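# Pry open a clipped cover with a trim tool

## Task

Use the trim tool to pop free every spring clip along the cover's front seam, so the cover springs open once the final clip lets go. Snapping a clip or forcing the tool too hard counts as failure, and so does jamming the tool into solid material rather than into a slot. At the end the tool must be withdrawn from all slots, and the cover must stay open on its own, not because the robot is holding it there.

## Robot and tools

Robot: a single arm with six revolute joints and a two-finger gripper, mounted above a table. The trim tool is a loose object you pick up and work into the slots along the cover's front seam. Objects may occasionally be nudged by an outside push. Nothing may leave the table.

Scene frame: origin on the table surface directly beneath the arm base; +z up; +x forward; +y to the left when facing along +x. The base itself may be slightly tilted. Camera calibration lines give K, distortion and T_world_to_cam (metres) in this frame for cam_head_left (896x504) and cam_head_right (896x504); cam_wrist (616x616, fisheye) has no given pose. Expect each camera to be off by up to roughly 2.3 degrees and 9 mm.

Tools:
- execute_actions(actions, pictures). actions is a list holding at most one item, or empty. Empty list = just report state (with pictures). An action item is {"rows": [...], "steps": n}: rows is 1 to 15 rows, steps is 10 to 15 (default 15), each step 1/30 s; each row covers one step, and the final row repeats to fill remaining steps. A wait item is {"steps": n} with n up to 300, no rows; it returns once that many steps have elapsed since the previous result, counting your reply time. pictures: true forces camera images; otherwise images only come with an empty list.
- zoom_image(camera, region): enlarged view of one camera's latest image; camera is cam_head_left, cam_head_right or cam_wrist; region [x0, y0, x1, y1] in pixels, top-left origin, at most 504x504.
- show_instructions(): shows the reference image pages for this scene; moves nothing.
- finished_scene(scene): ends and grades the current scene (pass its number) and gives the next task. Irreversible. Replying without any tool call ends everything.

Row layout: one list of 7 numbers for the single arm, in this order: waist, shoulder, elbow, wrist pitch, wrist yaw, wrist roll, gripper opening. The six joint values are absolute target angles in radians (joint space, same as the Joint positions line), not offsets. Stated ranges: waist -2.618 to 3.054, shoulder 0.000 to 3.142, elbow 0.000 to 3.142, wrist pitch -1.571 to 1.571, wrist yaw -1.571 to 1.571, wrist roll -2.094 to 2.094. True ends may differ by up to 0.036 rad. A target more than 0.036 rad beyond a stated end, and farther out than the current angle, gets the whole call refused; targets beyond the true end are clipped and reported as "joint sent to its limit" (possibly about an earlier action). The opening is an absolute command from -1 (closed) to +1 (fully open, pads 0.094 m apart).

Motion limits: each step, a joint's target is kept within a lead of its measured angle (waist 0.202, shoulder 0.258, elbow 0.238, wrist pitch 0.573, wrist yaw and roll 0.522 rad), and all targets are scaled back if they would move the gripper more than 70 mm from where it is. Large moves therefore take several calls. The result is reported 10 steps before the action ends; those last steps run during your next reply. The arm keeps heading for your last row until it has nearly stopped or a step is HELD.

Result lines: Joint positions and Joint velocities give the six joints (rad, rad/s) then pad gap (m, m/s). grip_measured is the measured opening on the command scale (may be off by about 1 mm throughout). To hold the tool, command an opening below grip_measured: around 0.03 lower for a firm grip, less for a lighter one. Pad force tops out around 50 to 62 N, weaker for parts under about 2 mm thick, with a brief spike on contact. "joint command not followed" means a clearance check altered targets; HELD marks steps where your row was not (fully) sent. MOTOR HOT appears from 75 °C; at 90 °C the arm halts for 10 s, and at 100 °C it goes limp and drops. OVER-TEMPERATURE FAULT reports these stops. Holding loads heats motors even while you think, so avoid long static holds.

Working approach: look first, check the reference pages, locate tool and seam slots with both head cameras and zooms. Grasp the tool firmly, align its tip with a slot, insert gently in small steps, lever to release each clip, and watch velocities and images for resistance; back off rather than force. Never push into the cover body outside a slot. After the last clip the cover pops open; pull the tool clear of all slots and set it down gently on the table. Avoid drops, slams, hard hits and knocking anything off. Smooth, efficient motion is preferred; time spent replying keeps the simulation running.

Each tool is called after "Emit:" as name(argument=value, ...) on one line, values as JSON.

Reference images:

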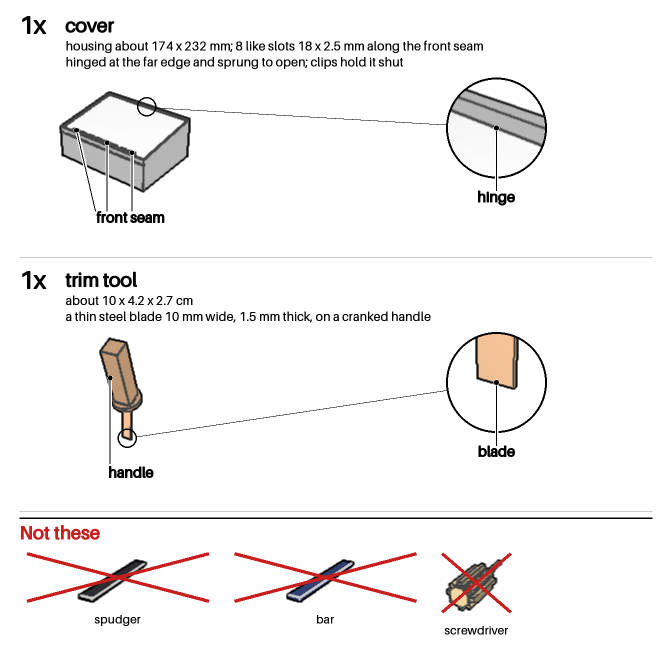

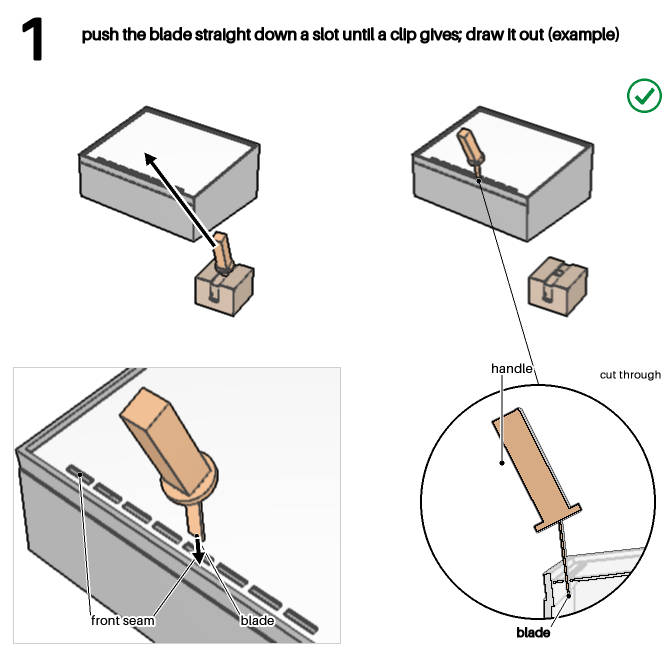

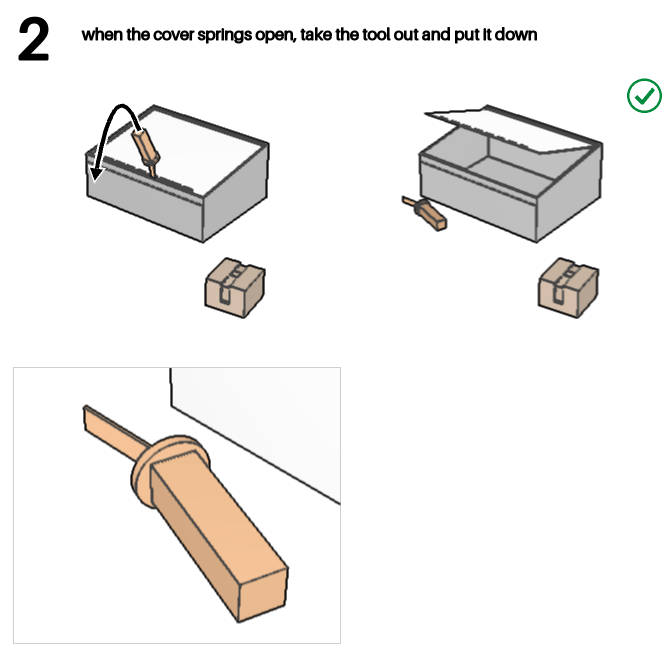

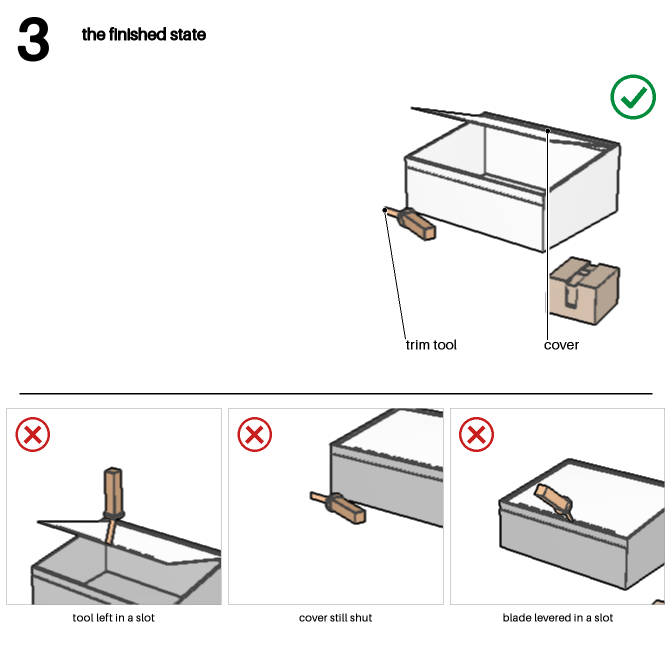

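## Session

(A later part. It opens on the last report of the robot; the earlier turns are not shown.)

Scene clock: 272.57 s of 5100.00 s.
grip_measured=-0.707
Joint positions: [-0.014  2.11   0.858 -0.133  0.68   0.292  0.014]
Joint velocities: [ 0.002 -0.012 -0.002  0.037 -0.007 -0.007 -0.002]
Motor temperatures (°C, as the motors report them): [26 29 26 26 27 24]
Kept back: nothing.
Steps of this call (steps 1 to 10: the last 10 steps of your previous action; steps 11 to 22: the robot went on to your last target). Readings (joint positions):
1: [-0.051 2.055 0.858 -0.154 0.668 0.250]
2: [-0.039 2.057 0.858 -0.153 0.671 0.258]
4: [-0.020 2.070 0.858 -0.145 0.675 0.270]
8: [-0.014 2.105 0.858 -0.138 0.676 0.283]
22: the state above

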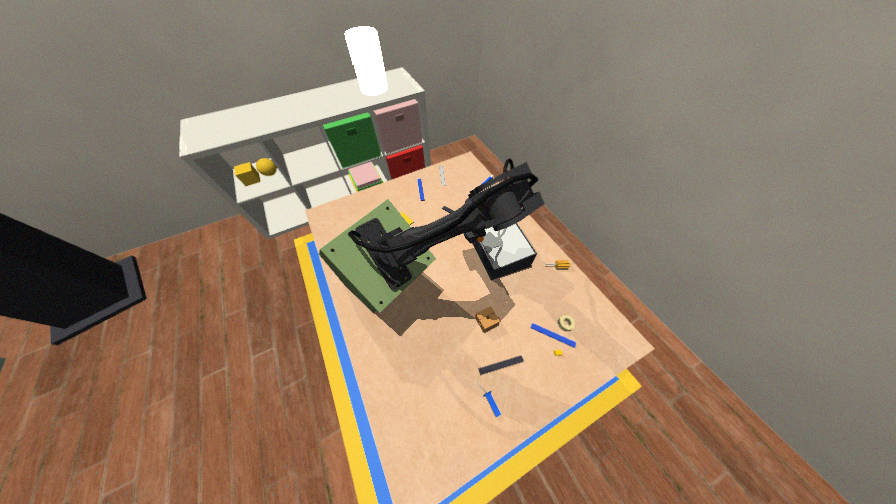

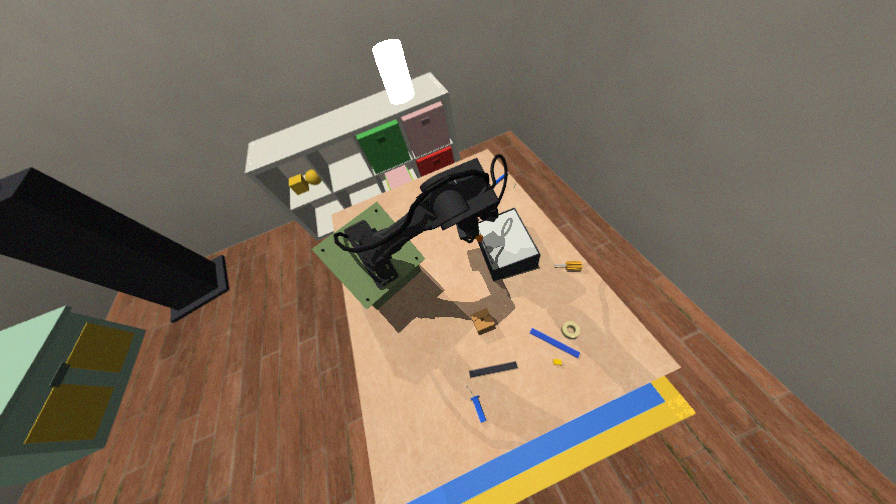

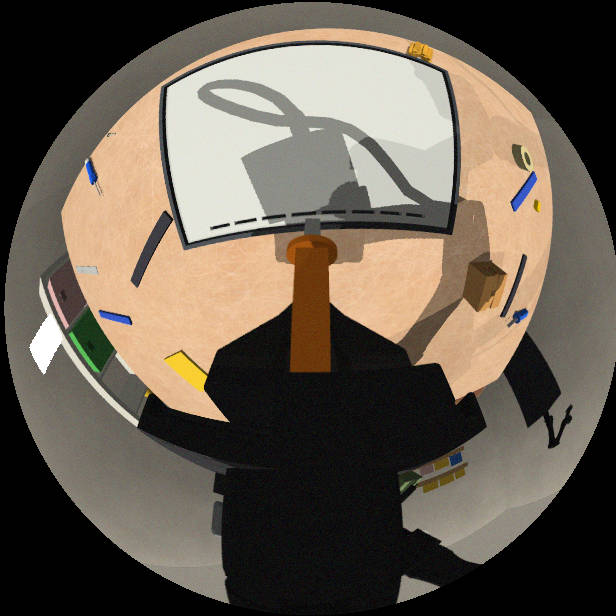

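Emit:
execute_actions(actions=[{"rows": [[-0.002,2.12,0.84,-0.105,0.693,0.302,-0.76],[-0.002,2.12,0.84,-0.104,0.693,0.302,-0.76]], "steps": 10}])

Emit:
execute_actions(actions=[{"steps": 20}], pictures=true)

Emit:
zoom_image(camera="cam_wrist", region=[275, 195, 350, 245])

Scene clock: 273.23 s of 5100.00 s.
grip_measured=-0.707
Joint positions: [-0.014  2.11   0.858 -0.133  0.681  0.292  0.014]
Joint velocities: [ 0.002 -0.002  0.007 -0.051 -0.022  0.081 -0.   ]
Motor temperatures (°C, as the motors report them): [26 29 26 26 27 24]
Kept back: the last 10 steps of this action.
Steps of this call (steps 1 to 15: the robot went on to your last target; steps 16 to 20: nothing new was sent). Readings (joint positions):
1: [-0.014 2.110 0.858 -0.133 0.680 0.292]
2: [-0.014 2.110 0.858 -0.133 0.680 0.292]
4: [-0.014 2.110 0.858 -0.133 0.680 0.292]
8: [-0.014 2.110 0.858 -0.133 0.681 0.292]
20: the state above

Scene clock: 273.90 s of 5100.00 s.
grip_measured=-0.707
Joint positions: [-0.014  2.11   0.858 -0.118  0.681  0.292  0.014]
Joint velocities: [ 0.017 -0.007 -0.002 -0.022  0.066  0.007  0.001]
Motor temperatures (°C, as the motors report them): [26 29 26 26 27 24]
Kept back: nothing.
Steps of this call (steps 1 to 10: the last 10 steps of your previous action; steps 11 to 20: the robot went on to your last target). Readings (joint positions):
1: [-0.014 2.110 0.858 -0.131 0.681 0.292]
2: [-0.014 2.110 0.858 -0.129 0.681 0.292]
4: [-0.014 2.110 0.858 -0.125 0.681 0.292]
8: [-0.014 2.110 0.858 -0.121 0.681 0.292]
20: the state above

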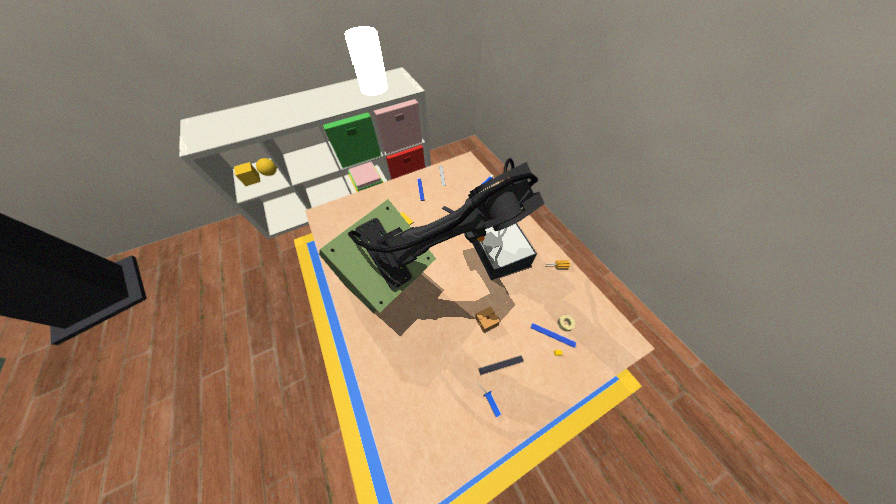

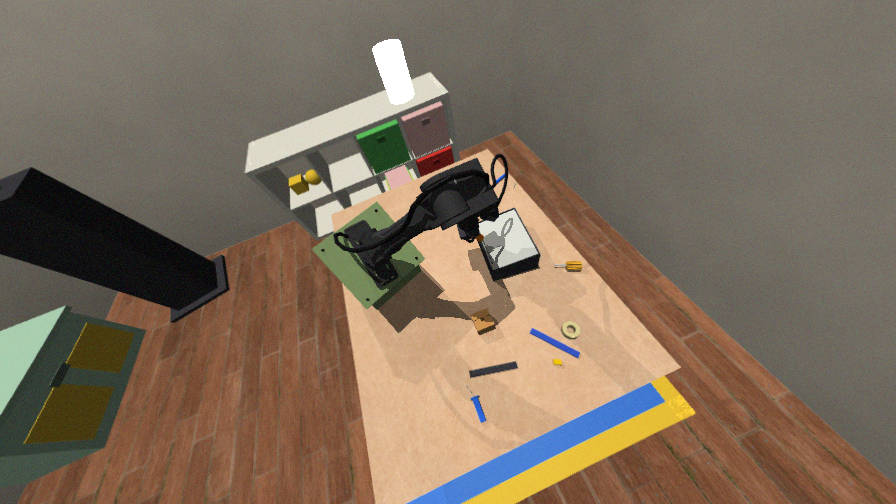

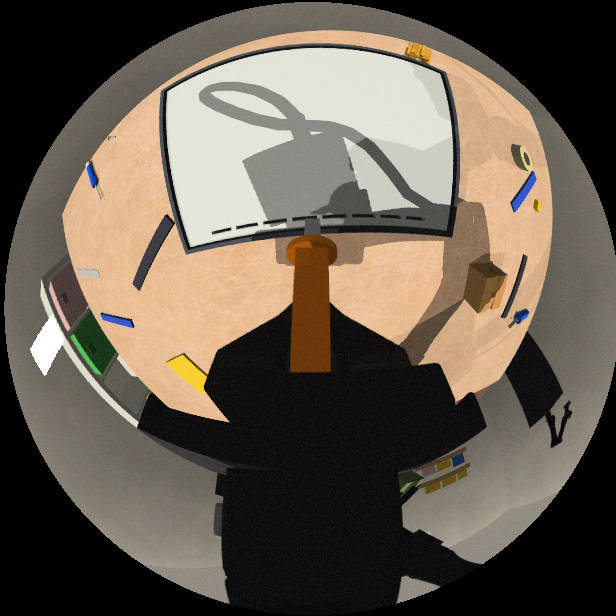

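Region (275, 195, 350, 245) of cam_wrist's 616x616 image, scaled by 6.720, with more detail than that image has.

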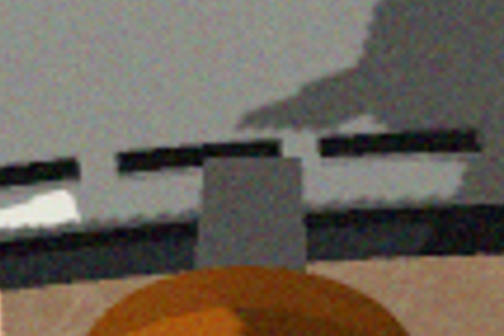

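Emit:
execute_actions(actions=[{"rows": [[-0.002,2.135,0.84,-0.098,0.693,0.302,-0.76],[-0.002,2.139,0.84,-0.093,0.693,0.302,-0.76],[-0.002,2.143,0.84,-0.088,0.693,0.302,-0.76],[-0.002,2.146,0.84,-0.084,0.693,0.302,-0.76],[-0.002,2.147,0.84,-0.08,0.693,0.302,-0.76]], "steps": 10}])

Emit:
execute_actions(actions=[{"steps": 22}], pictures=true)

Emit:
zoom_image(camera="cam_wrist", region=[275, 195, 350, 245])

Scene clock: 274.40 s of 5100.00 s.
grip_measured=-0.707
Joint positions: [-0.014  2.11   0.858 -0.118  0.681  0.292  0.014]
Joint velocities: [-0.007 -0.007  0.007 -0.022  0.051 -0.066  0.001]
Motor temperatures (°C, as the motors report them): [26 29 26 26 27 24]
Kept back: the last 10 steps of this action.
Steps of this call (steps 1 to 15: the robot went on to your last target). Readings (joint positions):
1: [-0.014 2.110 0.858 -0.118 0.681 0.292]
2: [-0.014 2.110 0.858 -0.118 0.681 0.292]
4: [-0.014 2.110 0.858 -0.118 0.681 0.292]
8: [-0.014 2.110 0.858 -0.118 0.681 0.292]
15: the state above

Scene clock: 275.13 s of 5100.00 s.
grip_measured=-0.707
Joint positions: [-0.014  2.132  0.858 -0.094  0.682  0.292  0.014]
Joint velocities: [ 0.007 -0.002  0.007 -0.007  0.022 -0.081  0.001]
Motor temperatures (°C, as the motors report them): [26 29 26 26 27 24]
Kept back: nothing.
Steps of this call (steps 1 to 10: the last 10 steps of your previous action; steps 11 to 22: the robot went on to your last target). Readings (joint positions):
1: [-0.014 2.110 0.858 -0.118 0.681 0.292]
2: [-0.014 2.112 0.858 -0.115 0.681 0.292]
4: [-0.014 2.120 0.858 -0.109 0.682 0.292]
8: [-0.014 2.132 0.858 -0.102 0.682 0.292]
22: the state above

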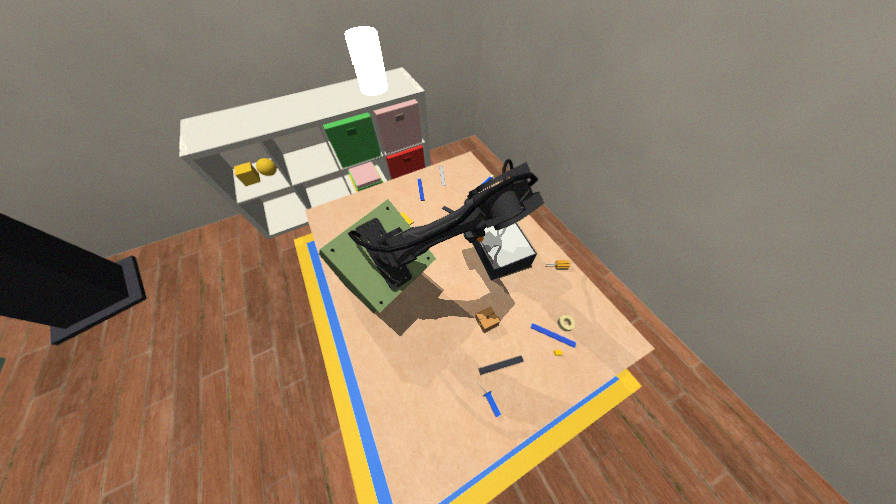

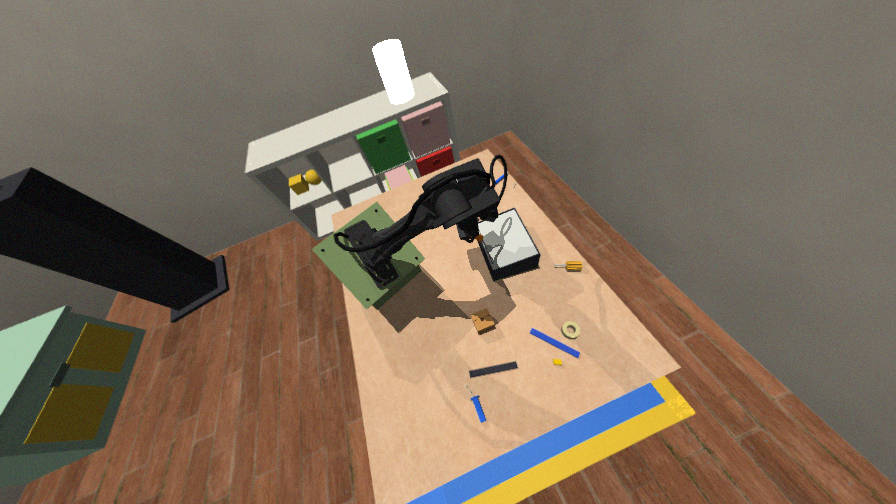

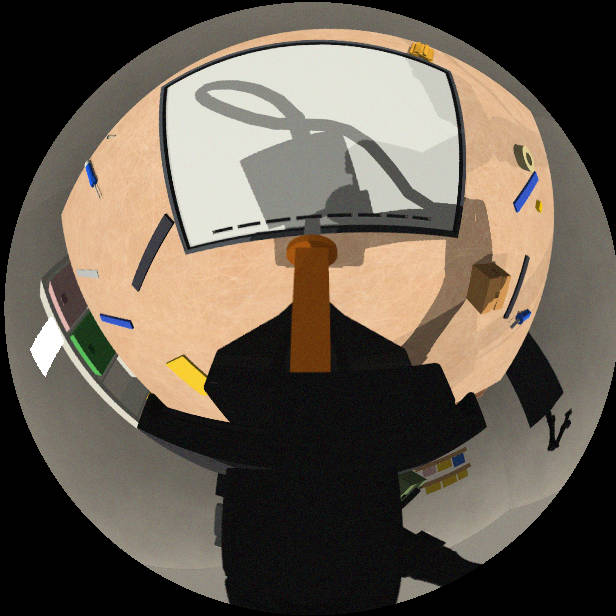

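Region (275, 195, 350, 245) of cam_wrist's 616x616 image, scaled by 6.720, with more detail than that image has.

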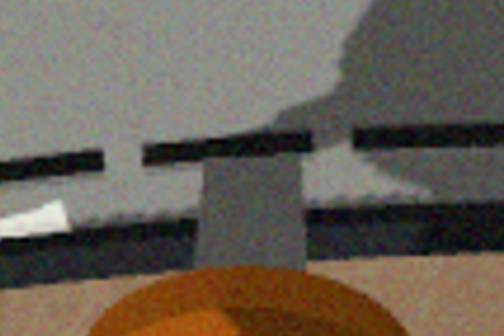

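Emit:
execute_actions(actions=[{"rows": [[-0.002,2.147,0.84,-0.08,0.693,0.27,-0.76],[-0.002,2.147,0.84,-0.08,0.693,0.255,-0.76],[-0.002,2.147,0.84,-0.08,0.693,0.25,-0.76]], "steps": 10}])

Emit:
execute_actions(actions=[{"steps": 18}], pictures=true)

Emit:
zoom_image(camera="cam_wrist", region=[275, 195, 350, 245])

Scene clock: 277.37 s of 5100.00 s.
grip_measured=-0.707
Joint positions: [-0.014  2.132  0.858 -0.094  0.682  0.292  0.014]
Joint velocities: [ 0.007 -0.002 -0.007 -0.095  0.037 -0.051  0.   ]
Motor temperatures (°C, as the motors report them): [26 29 26 26 27 24]
Kept back: the last 10 steps of this action.
Steps of this call (steps 1 to 15: the robot went on to your last target; steps 16 to 67: nothing new was sent). Readings (joint positions):
1: [-0.014 2.132 0.858 -0.094 0.682 0.292]
2: [-0.014 2.132 0.858 -0.094 0.682 0.292]
4: [-0.014 2.132 0.858 -0.094 0.682 0.292]
8: [-0.014 2.132 0.858 -0.094 0.682 0.292]
67: the state above

Scene clock: 277.97 s of 5100.00 s.
grip_measured=-0.707
Joint positions: [-0.014  2.132  0.858 -0.094  0.682  0.26   0.014]
Joint velocities: [ 0.007 -0.007  0.012 -0.081 -0.007  0.051 -0.001]
Motor temperatures (°C, as the motors report them): [26 29 26 26 27 24]
Kept back: nothing.
Steps of this call (steps 1 to 10: the last 10 steps of your previous action; steps 11 to 18: the robot went on to your last target). Readings (joint positions):
1: [-0.014 2.132 0.858 -0.094 0.682 0.291]
2: [-0.014 2.132 0.858 -0.094 0.682 0.286]
4: [-0.014 2.132 0.858 -0.094 0.682 0.276]
8: [-0.014 2.132 0.858 -0.094 0.682 0.267]
18: the state above

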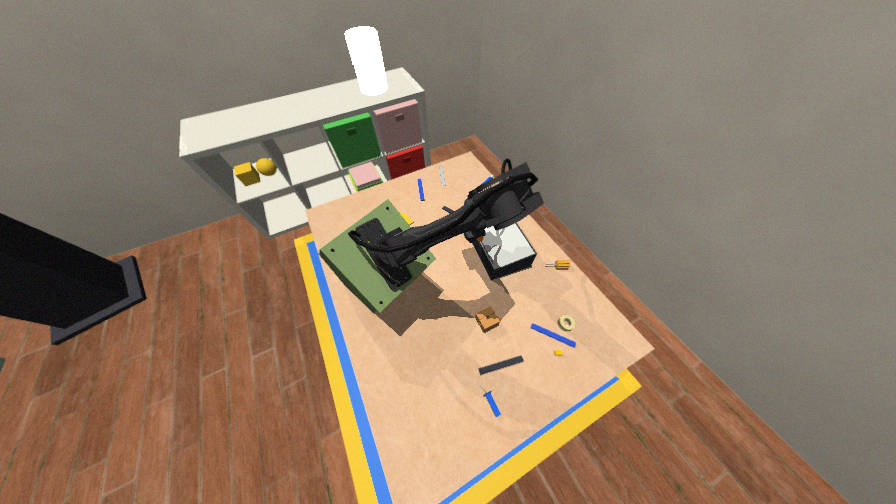

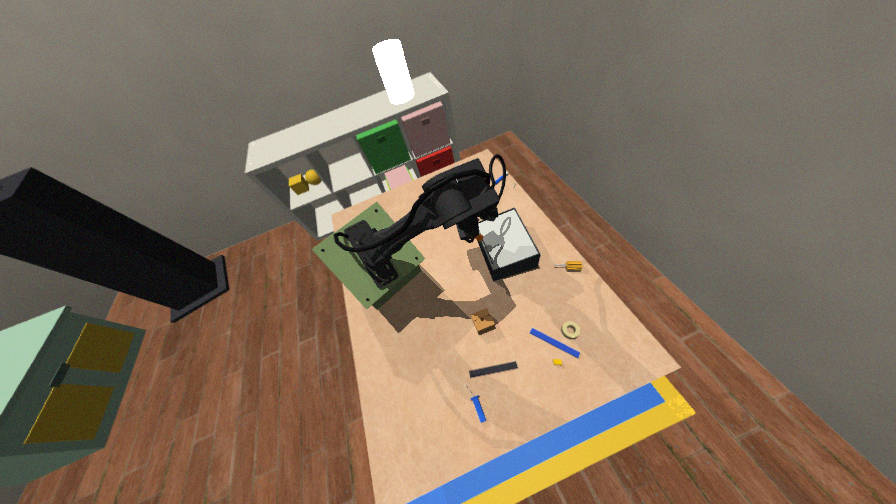

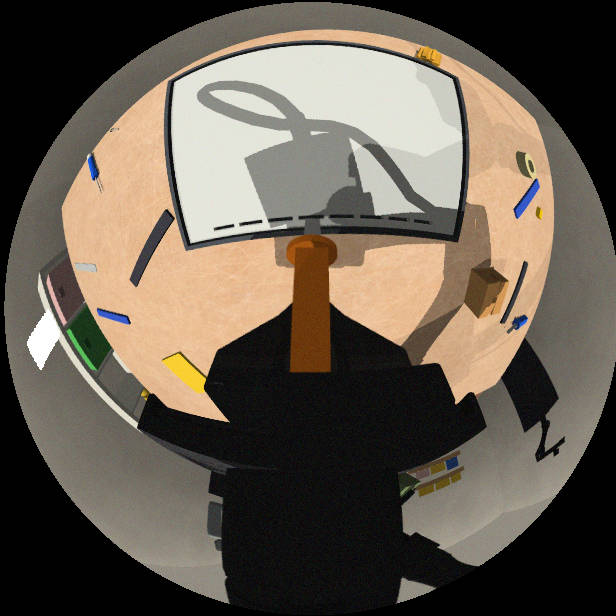

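Region (275, 195, 350, 245) of cam_wrist's 616x616 image, scaled by 6.720, with more detail than that image has.

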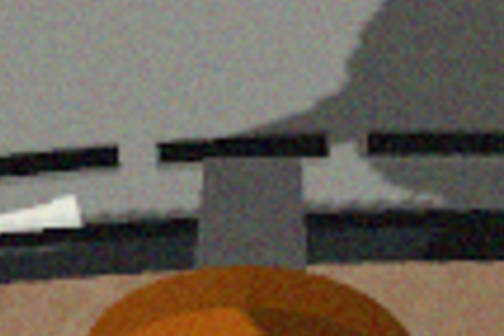

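Emit:
execute_actions(actions=[{"rows": [[-0.034,2.146,0.84,-0.074,0.693,0.24,-0.76],[-0.032,2.146,0.84,-0.075,0.693,0.232,-0.76],[-0.022,2.146,0.84,-0.078,0.693,0.23,-0.76]], "steps": 10}])

Emit:
execute_actions(actions=[{"steps": 18}], pictures=true)

Emit:
zoom_image(camera="cam_wrist", region=[275, 195, 350, 245])

Scene clock: 278.57 s of 5100.00 s.
grip_measured=-0.707
Joint positions: [-0.014  2.132  0.858 -0.094  0.682  0.26   0.014]
Joint velocities: [ 0.002 -0.002  0.002 -0.007 -0.007  0.022 -0.001]
Motor temperatures (°C, as the motors report them): [26 29 26 26 27 24]
Kept back: the last 10 steps of this action.
Steps of this call (steps 1 to 15: the robot went on to your last target; steps 16 to 18: nothing new was sent). Readings (joint positions):
1: [-0.014 2.132 0.858 -0.094 0.682 0.260]
2: [-0.014 2.132 0.858 -0.094 0.682 0.260]
4: [-0.014 2.132 0.858 -0.094 0.682 0.260]
8: [-0.014 2.132 0.858 -0.094 0.682 0.260]
18: the state above

Scene clock: 279.17 s of 5100.00 s.
grip_measured=-0.707
Joint positions: [-0.022  2.132  0.858 -0.092  0.682  0.24   0.014]
Joint velocities: [-0.007 -0.002 -0.017 -0.037 -0.022 -0.007 -0.   ]
Motor temperatures (°C, as the motors report them): [26 29 26 26 27 24]
Kept back: nothing.
Steps of this call (steps 1 to 10: the last 10 steps of your previous action; steps 11 to 18: the robot went on to your last target). Readings (joint positions):
1: [-0.015 2.132 0.858 -0.094 0.682 0.258]
2: [-0.018 2.132 0.858 -0.092 0.682 0.255]
4: [-0.022 2.132 0.858 -0.092 0.682 0.249]
8: [-0.022 2.132 0.858 -0.092 0.682 0.244]
18: the state above

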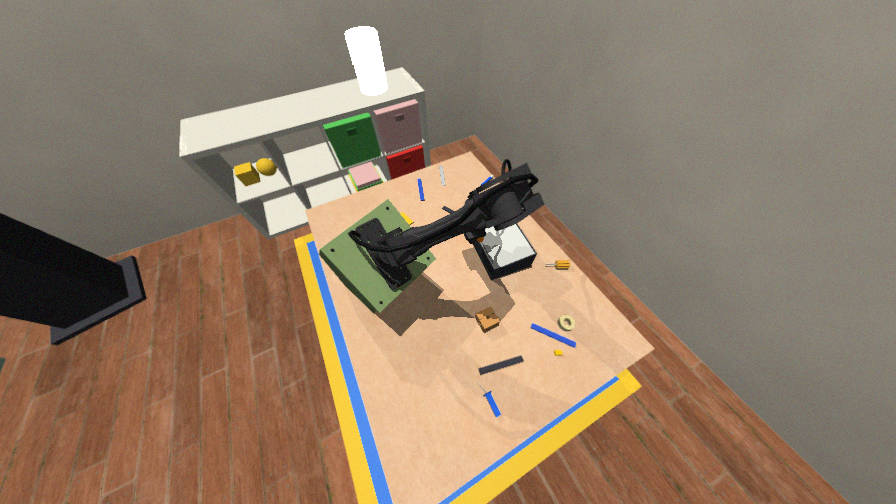

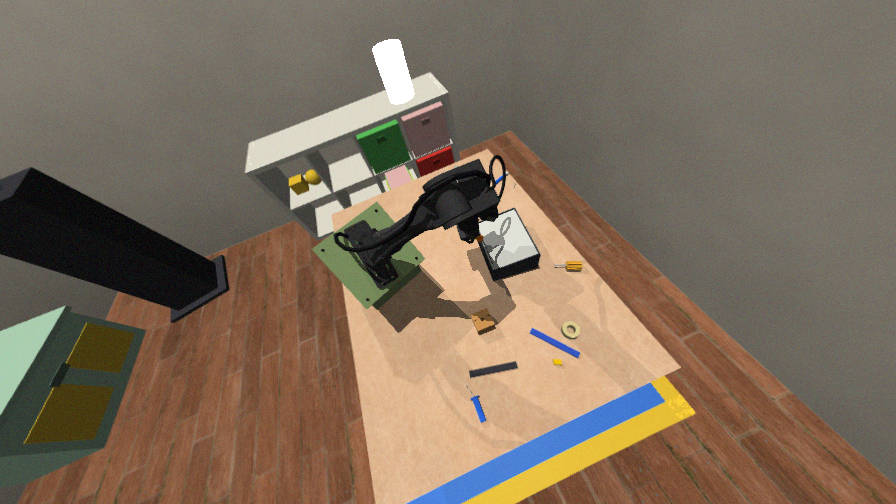

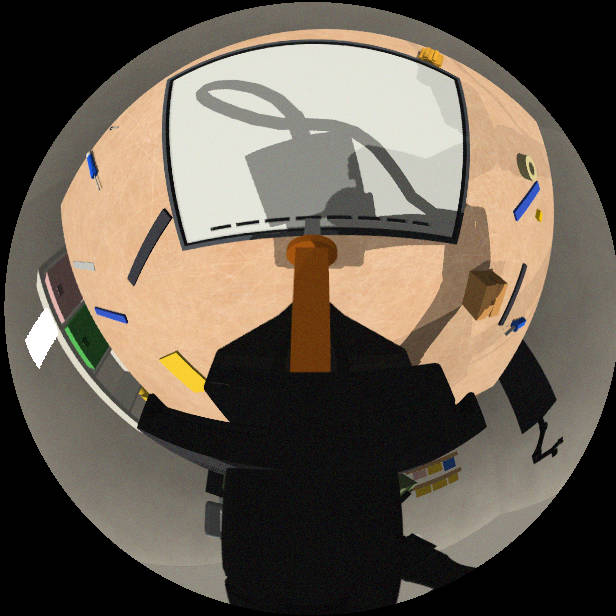

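Region (275, 195, 350, 245) of cam_wrist's 616x616 image, scaled by 6.720, with more detail than that image has.

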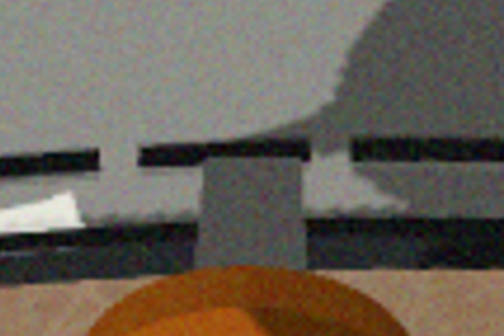

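Emit:
execute_actions(actions=[{"rows": [[-0.022,2.146,0.84,-0.066,0.693,0.23,-0.76],[-0.022,2.146,0.84,-0.068,0.693,0.23,-0.76],[-0.022,2.146,0.84,-0.073,0.693,0.23,-0.76]], "steps": 10}])

Emit:
execute_actions(actions=[{"steps": 20}], pictures=true)

Emit:
zoom_image(camera="cam_wrist", region=[275, 195, 350, 245])

Scene clock: 279.70 s of 5100.00 s.
grip_measured=-0.707
Joint positions: [-0.022  2.132  0.858 -0.092  0.682  0.239  0.014]
Joint velocities: [ 0.012  0.007 -0.002 -0.037 -0.022 -0.037  0.001]
Motor temperatures (°C, as the motors report them): [26 29 26 26 27 24]
Kept back: the last 10 steps of this action.
Steps of this call (steps 1 to 15: the robot went on to your last target; step 16: nothing new was sent). Readings (joint positions):
1: [-0.022 2.132 0.858 -0.092 0.682 0.240]
2: [-0.022 2.132 0.858 -0.092 0.682 0.239]
4: [-0.022 2.132 0.858 -0.092 0.682 0.239]
8: [-0.022 2.132 0.858 -0.092 0.682 0.239]
16: the state above

Scene clock: 280.37 s of 5100.00 s.
grip_measured=-0.707
Joint positions: [-0.022  2.132  0.858 -0.087  0.682  0.239  0.014]
Joint velocities: [ 0.012 -0.002 -0.017  0.007 -0.007  0.022 -0.001]
Motor temperatures (°C, as the motors report them): [26 29 26 26 27 24]
Kept back: nothing.
Steps of this call (steps 1 to 10: the last 10 steps of your previous action; steps 11 to 15: the robot went on to your last target; steps 16 to 20: nothing new was sent). Readings (joint positions):
1: [-0.022 2.132 0.858 -0.090 0.682 0.239]
2: [-0.022 2.132 0.858 -0.089 0.682 0.239]
4: [-0.022 2.132 0.858 -0.087 0.682 0.239]
8: [-0.022 2.132 0.858 -0.087 0.682 0.239]
20: the state above
The arm was judged still, so your last target was given up. Only a new action makes it travel on or press farther. Fingers that are still opening or closing keep moving.

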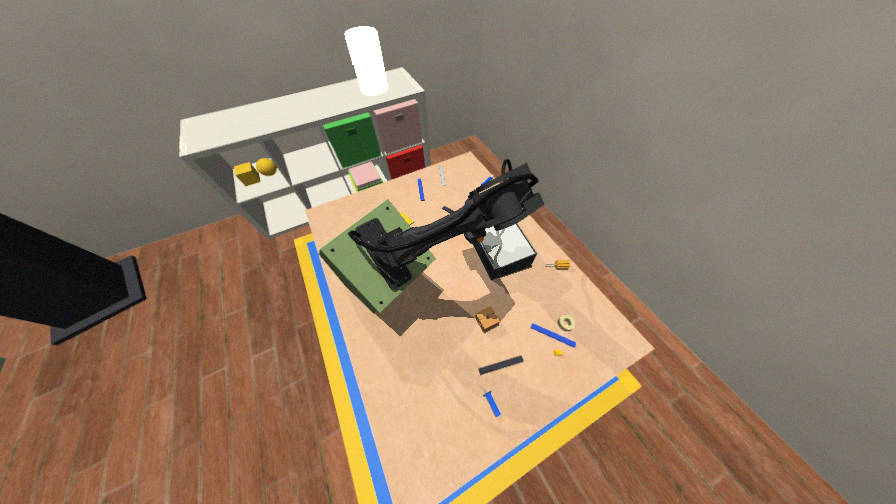

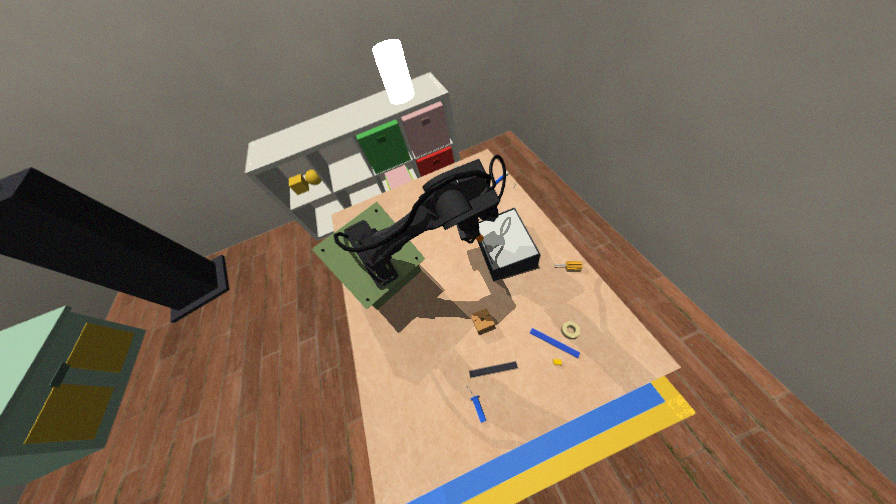

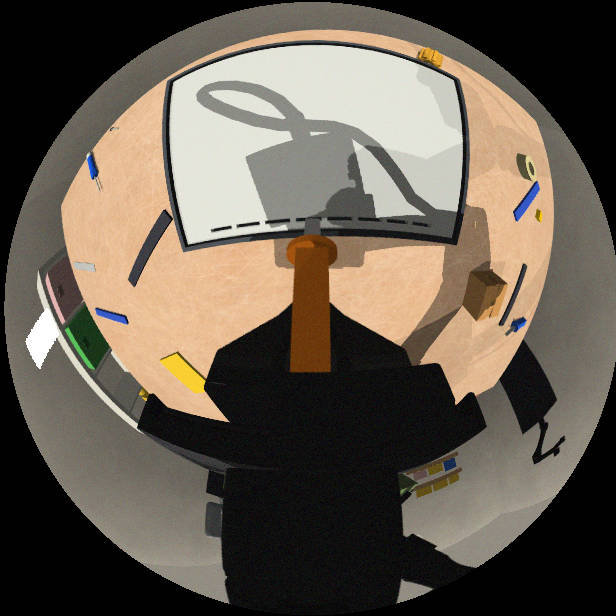

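Region (275, 195, 350, 245) of cam_wrist's 616x616 image, scaled by 6.720, with more detail than that image has.

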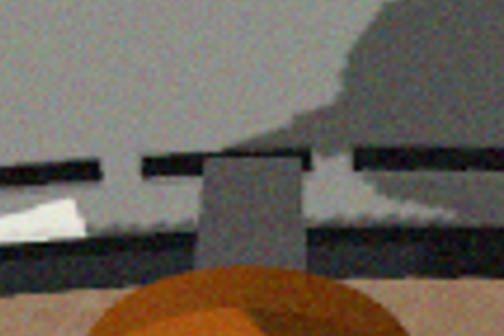

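Emit:
execute_actions(actions=[{"rows": [[-0.022,2.152,0.84,-0.068,0.68,0.23,-0.76],[-0.022,2.154,0.84,-0.067,0.675,0.23,-0.76],[-0.022,2.156,0.84,-0.066,0.67,0.23,-0.76],[-0.022,2.158,0.84,-0.064,0.665,0.23,-0.76],[-0.024,2.16,0.84,-0.062,0.665,0.23,-0.76],[-0.026,2.162,0.84,-0.06,0.665,0.23,-0.76],[-0.028,2.164,0.84,-0.058,0.665,0.23,-0.76],[-0.03,2.166,0.84,-0.056,0.665,0.23,-0.76],[-0.032,2.168,0.84,-0.054,0.665,0.23,-0.76],[-0.034,2.17,0.84,-0.052,0.665,0.23,-0.76]], "steps": 10}])

Emit:
execute_actions(actions=[{"steps": 20}], pictures=true)

Emit:
zoom_image(camera="cam_wrist", region=[275, 195, 350, 245])

Scene clock: 281.00 s of 5100.00 s.
grip_measured=-0.707
Joint positions: [-0.022  2.132  0.858 -0.087  0.682  0.239  0.014]
Joint velocities: [-0.007  0.012  0.012  0.037 -0.066  0.022  0.   ]
Motor temperatures (°C, as the motors report them): [26 29 26 26 27 24]
Kept back: the last 10 steps of this action.
Steps of this call (steps 1 to 19: nothing new was sent). Readings (joint positions):
1: [-0.022 2.132 0.858 -0.087 0.682 0.239]
2: [-0.022 2.132 0.858 -0.087 0.682 0.239]
4: [-0.022 2.132 0.858 -0.087 0.682 0.239]
8: [-0.022 2.132 0.858 -0.087 0.682 0.239]
19: the state above

Scene clock: 281.67 s of 5100.00 s.
grip_measured=-0.707
Joint positions: [-0.027  2.151  0.858 -0.062  0.675  0.239  0.014]
Joint velocities: [-0.012 -0.012 -0.002 -0.051 -0.022 -0.037 -0.   ]
Motor temperatures (°C, as the motors report them): [26 29 26 26 27 24]
Kept back: nothing.
Steps of this call (steps 1 to 10: the last 10 steps of your previous action; steps 11 to 20: the robot went on to your last target). Readings (joint positions):
1: [-0.022 2.132 0.858 -0.086 0.682 0.239]
2: [-0.022 2.132 0.858 -0.086 0.682 0.239]
4: [-0.022 2.132 0.858 -0.083 0.680 0.239]
8: [-0.022 2.142 0.858 -0.076 0.677 0.239]
20: the state above

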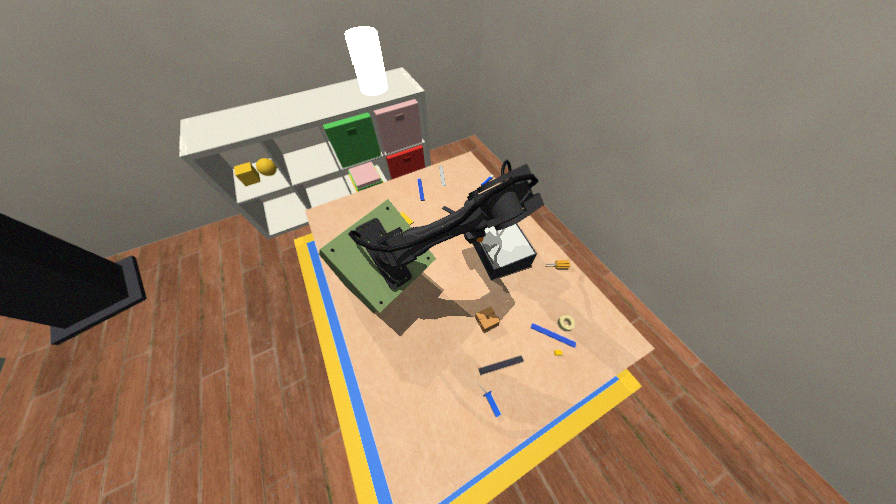

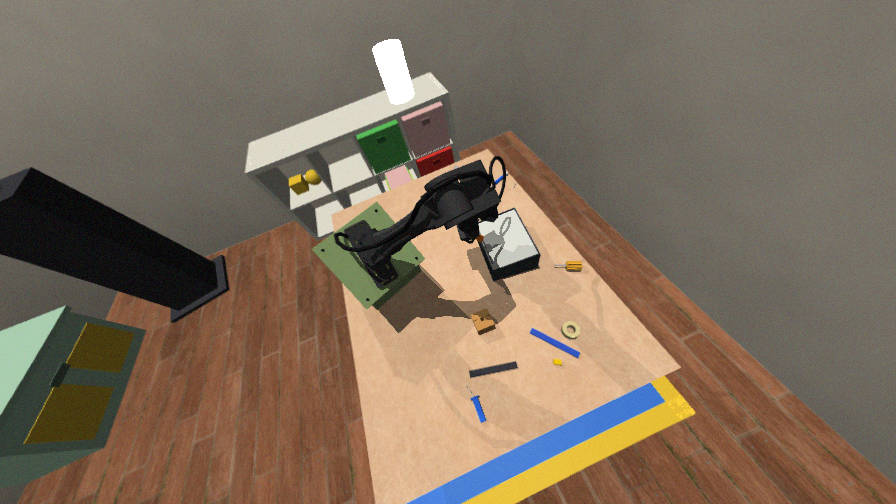

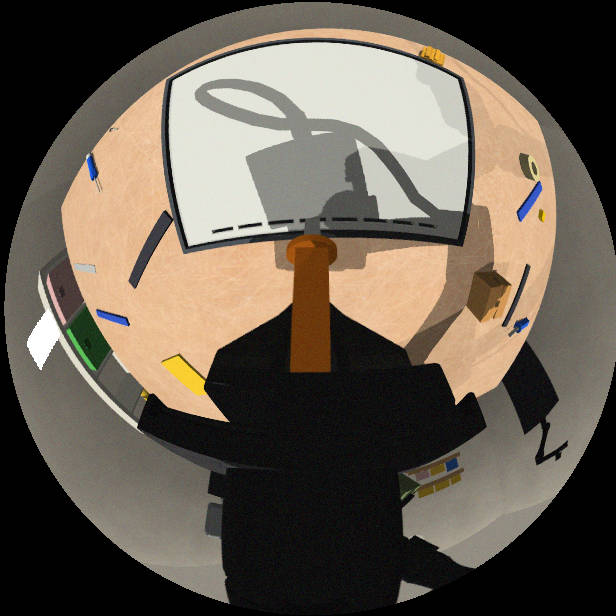

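Region (275, 195, 350, 245) of cam_wrist's 616x616 image, scaled by 6.720, with more detail than that image has.

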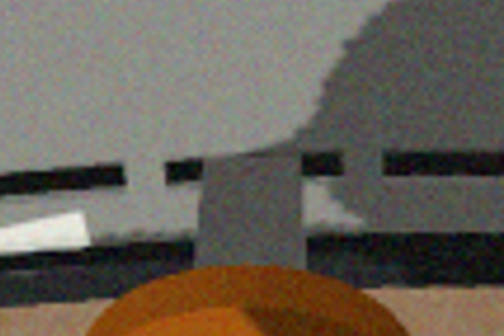

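Emit:
execute_actions(actions=[{"rows": [[-0.036,2.172,0.84,-0.048,0.665,0.23,-0.76],[-0.038,2.174,0.84,-0.046,0.665,0.23,-0.76],[-0.04,2.176,0.84,-0.044,0.665,0.23,-0.76],[-0.041,2.178,0.84,-0.042,0.665,0.23,-0.76],[-0.042,2.18,0.84,-0.04,0.665,0.23,-0.76],[-0.043,2.182,0.84,-0.038,0.665,0.23,-0.76],[-0.044,2.184,0.84,-0.036,0.665,0.23,-0.76],[-0.045,2.186,0.84,-0.034,0.665,0.23,-0.76],[-0.046,2.188,0.84,-0.032,0.665,0.23,-0.76],[-0.046,2.19,0.84,-0.03,0.665,0.23,-0.76]], "steps": 10}])

Emit:
execute_actions(actions=[{"steps": 20}], pictures=true)

Emit:
zoom_image(camera="cam_wrist", region=[275, 195, 350, 245])

Scene clock: 282.37 s of 5100.00 s.
grip_measured=-0.707
Joint positions: [-0.027  2.151  0.858 -0.062  0.675  0.239  0.014]
Joint velocities: [-0.012 -0.002 -0.002 -0.081  0.007 -0.037  0.001]
Motor temperatures (°C, as the motors report them): [26 29 26 26 27 24]
Kept back: the last 10 steps of this action.
Steps of this call (steps 1 to 15: the robot went on to your last target; steps 16 to 21: nothing new was sent). Readings (joint positions):
1: [-0.027 2.151 0.858 -0.062 0.675 0.239]
2: [-0.027 2.151 0.858 -0.062 0.675 0.239]
4: [-0.027 2.151 0.858 -0.062 0.675 0.239]
8: [-0.027 2.151 0.858 -0.062 0.675 0.239]
21: the state above

Scene clock: 283.03 s of 5100.00 s.
grip_measured=-0.707
Joint positions: [-0.03   2.157  0.858 -0.054  0.673  0.238  0.014]
Joint velocities: [-0.002  0.007 -0.007 -0.022  0.007 -0.007  0.   ]
Motor temperatures (°C, as the motors report them): [26 29 26 26 27 24]
Kept back: nothing.
Steps of this call (steps 1 to 10: the last 10 steps of your previous action; steps 11 to 15: the robot went on to your last target; steps 16 to 20: nothing new was sent). Readings (joint positions):
1: [-0.027 2.151 0.858 -0.061 0.675 0.239]
2: [-0.027 2.151 0.858 -0.060 0.675 0.239]
4: [-0.028 2.151 0.858 -0.060 0.674 0.238]
8: [-0.030 2.156 0.858 -0.055 0.673 0.238]
20: the state above
The arm was judged still, so your last target was given up. Only a new action makes it travel on or press farther. Fingers that are still opening or closing keep moving.

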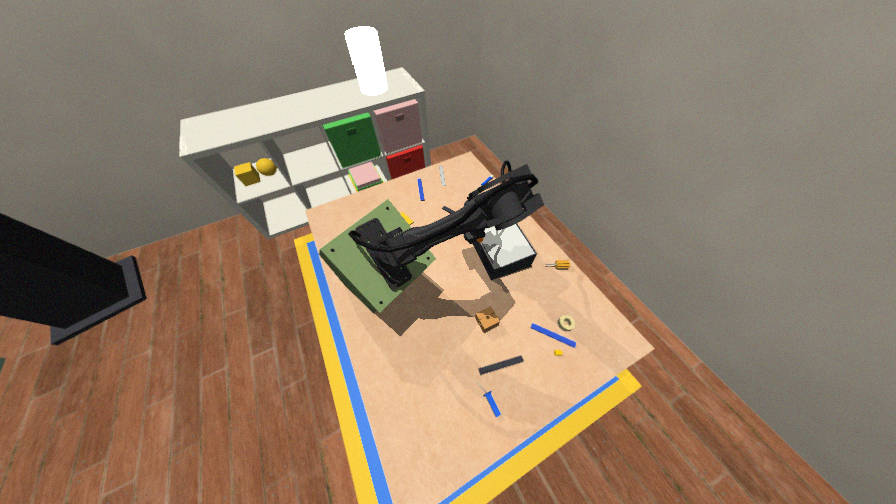

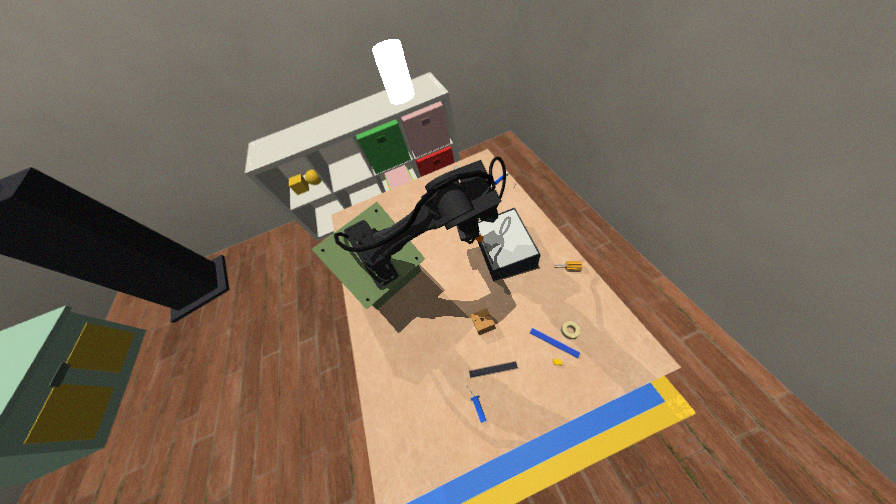

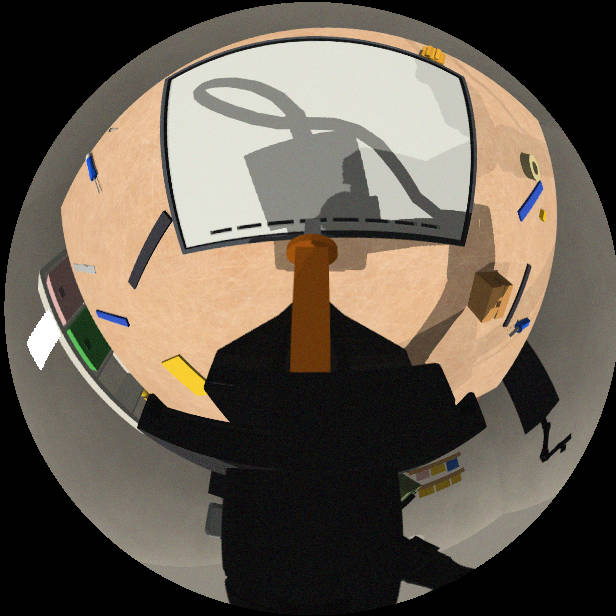

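Region (275, 195, 350, 245) of cam_wrist's 616x616 image, scaled by 6.720, with more detail than that image has.

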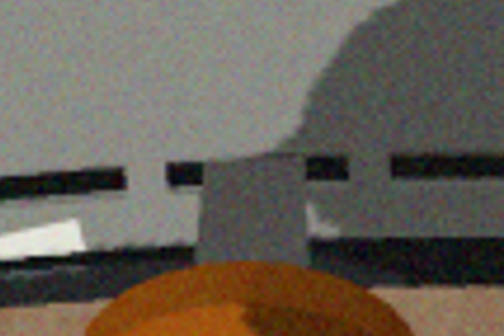

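Emit:
execute_actions(actions=[{"rows": [[-0.04,2.19,0.84,-0.03,0.655,0.23,-0.76],[-0.04,2.192,0.84,-0.029,0.653,0.23,-0.76],[-0.04,2.194,0.84,-0.028,0.653,0.23,-0.76],[-0.04,2.196,0.84,-0.027,0.653,0.23,-0.76],[-0.04,2.198,0.84,-0.026,0.653,0.23,-0.76],[-0.04,2.2,0.84,-0.025,0.653,0.23,-0.76],[-0.04,2.202,0.84,-0.024,0.653,0.23,-0.76],[-0.04,2.204,0.84,-0.023,0.653,0.23,-0.76],[-0.04,2.206,0.84,-0.022,0.653,0.23,-0.76],[-0.04,2.208,0.84,-0.021,0.653,0.23,-0.76]], "steps": 10}])

Emit:
execute_actions(actions=[{"steps": 14}])

Scene clock: 284.70 s of 5100.00 s.
grip_measured=-0.707
Joint positions: [-0.03   2.157  0.858 -0.054  0.673  0.238  0.014]
Joint velocities: [ 0.002 -0.002  0.012  0.007 -0.007  0.007  0.001]
Motor temperatures (°C, as the motors report them): [26 29 26 26 27 24]
Kept back: the last 10 steps of this action.
Steps of this call (steps 1 to 50: nothing new was sent). Readings (joint positions):
1: [-0.030 2.157 0.858 -0.054 0.673 0.238]
2: [-0.030 2.157 0.858 -0.054 0.673 0.238]
4: [-0.030 2.157 0.858 -0.054 0.673 0.238]
8: [-0.030 2.157 0.858 -0.054 0.673 0.238]
50: the state above

Scene clock: 285.17 s of 5100.00 s.
grip_measured=-0.707
Joint positions: [-0.03   2.166  0.858 -0.049  0.675  0.238  0.014]
Joint velocities: [-0.007 -0.012 -0.012 -0.066  0.037 -0.007 -0.   ]
Motor temperatures (°C, as the motors report them): [26 29 26 26 27 24]
Kept back: nothing.
Steps of this call (steps 1 to 10: the last 10 steps of your previous action; steps 11 to 14: the robot went on to your last target). Readings (joint positions):
1: [-0.030 2.157 0.858 -0.054 0.673 0.238]
2: [-0.030 2.157 0.858 -0.054 0.673 0.238]
4: [-0.030 2.157 0.858 -0.054 0.673 0.238]
8: [-0.030 2.163 0.858 -0.051 0.674 0.238]
14: the state above


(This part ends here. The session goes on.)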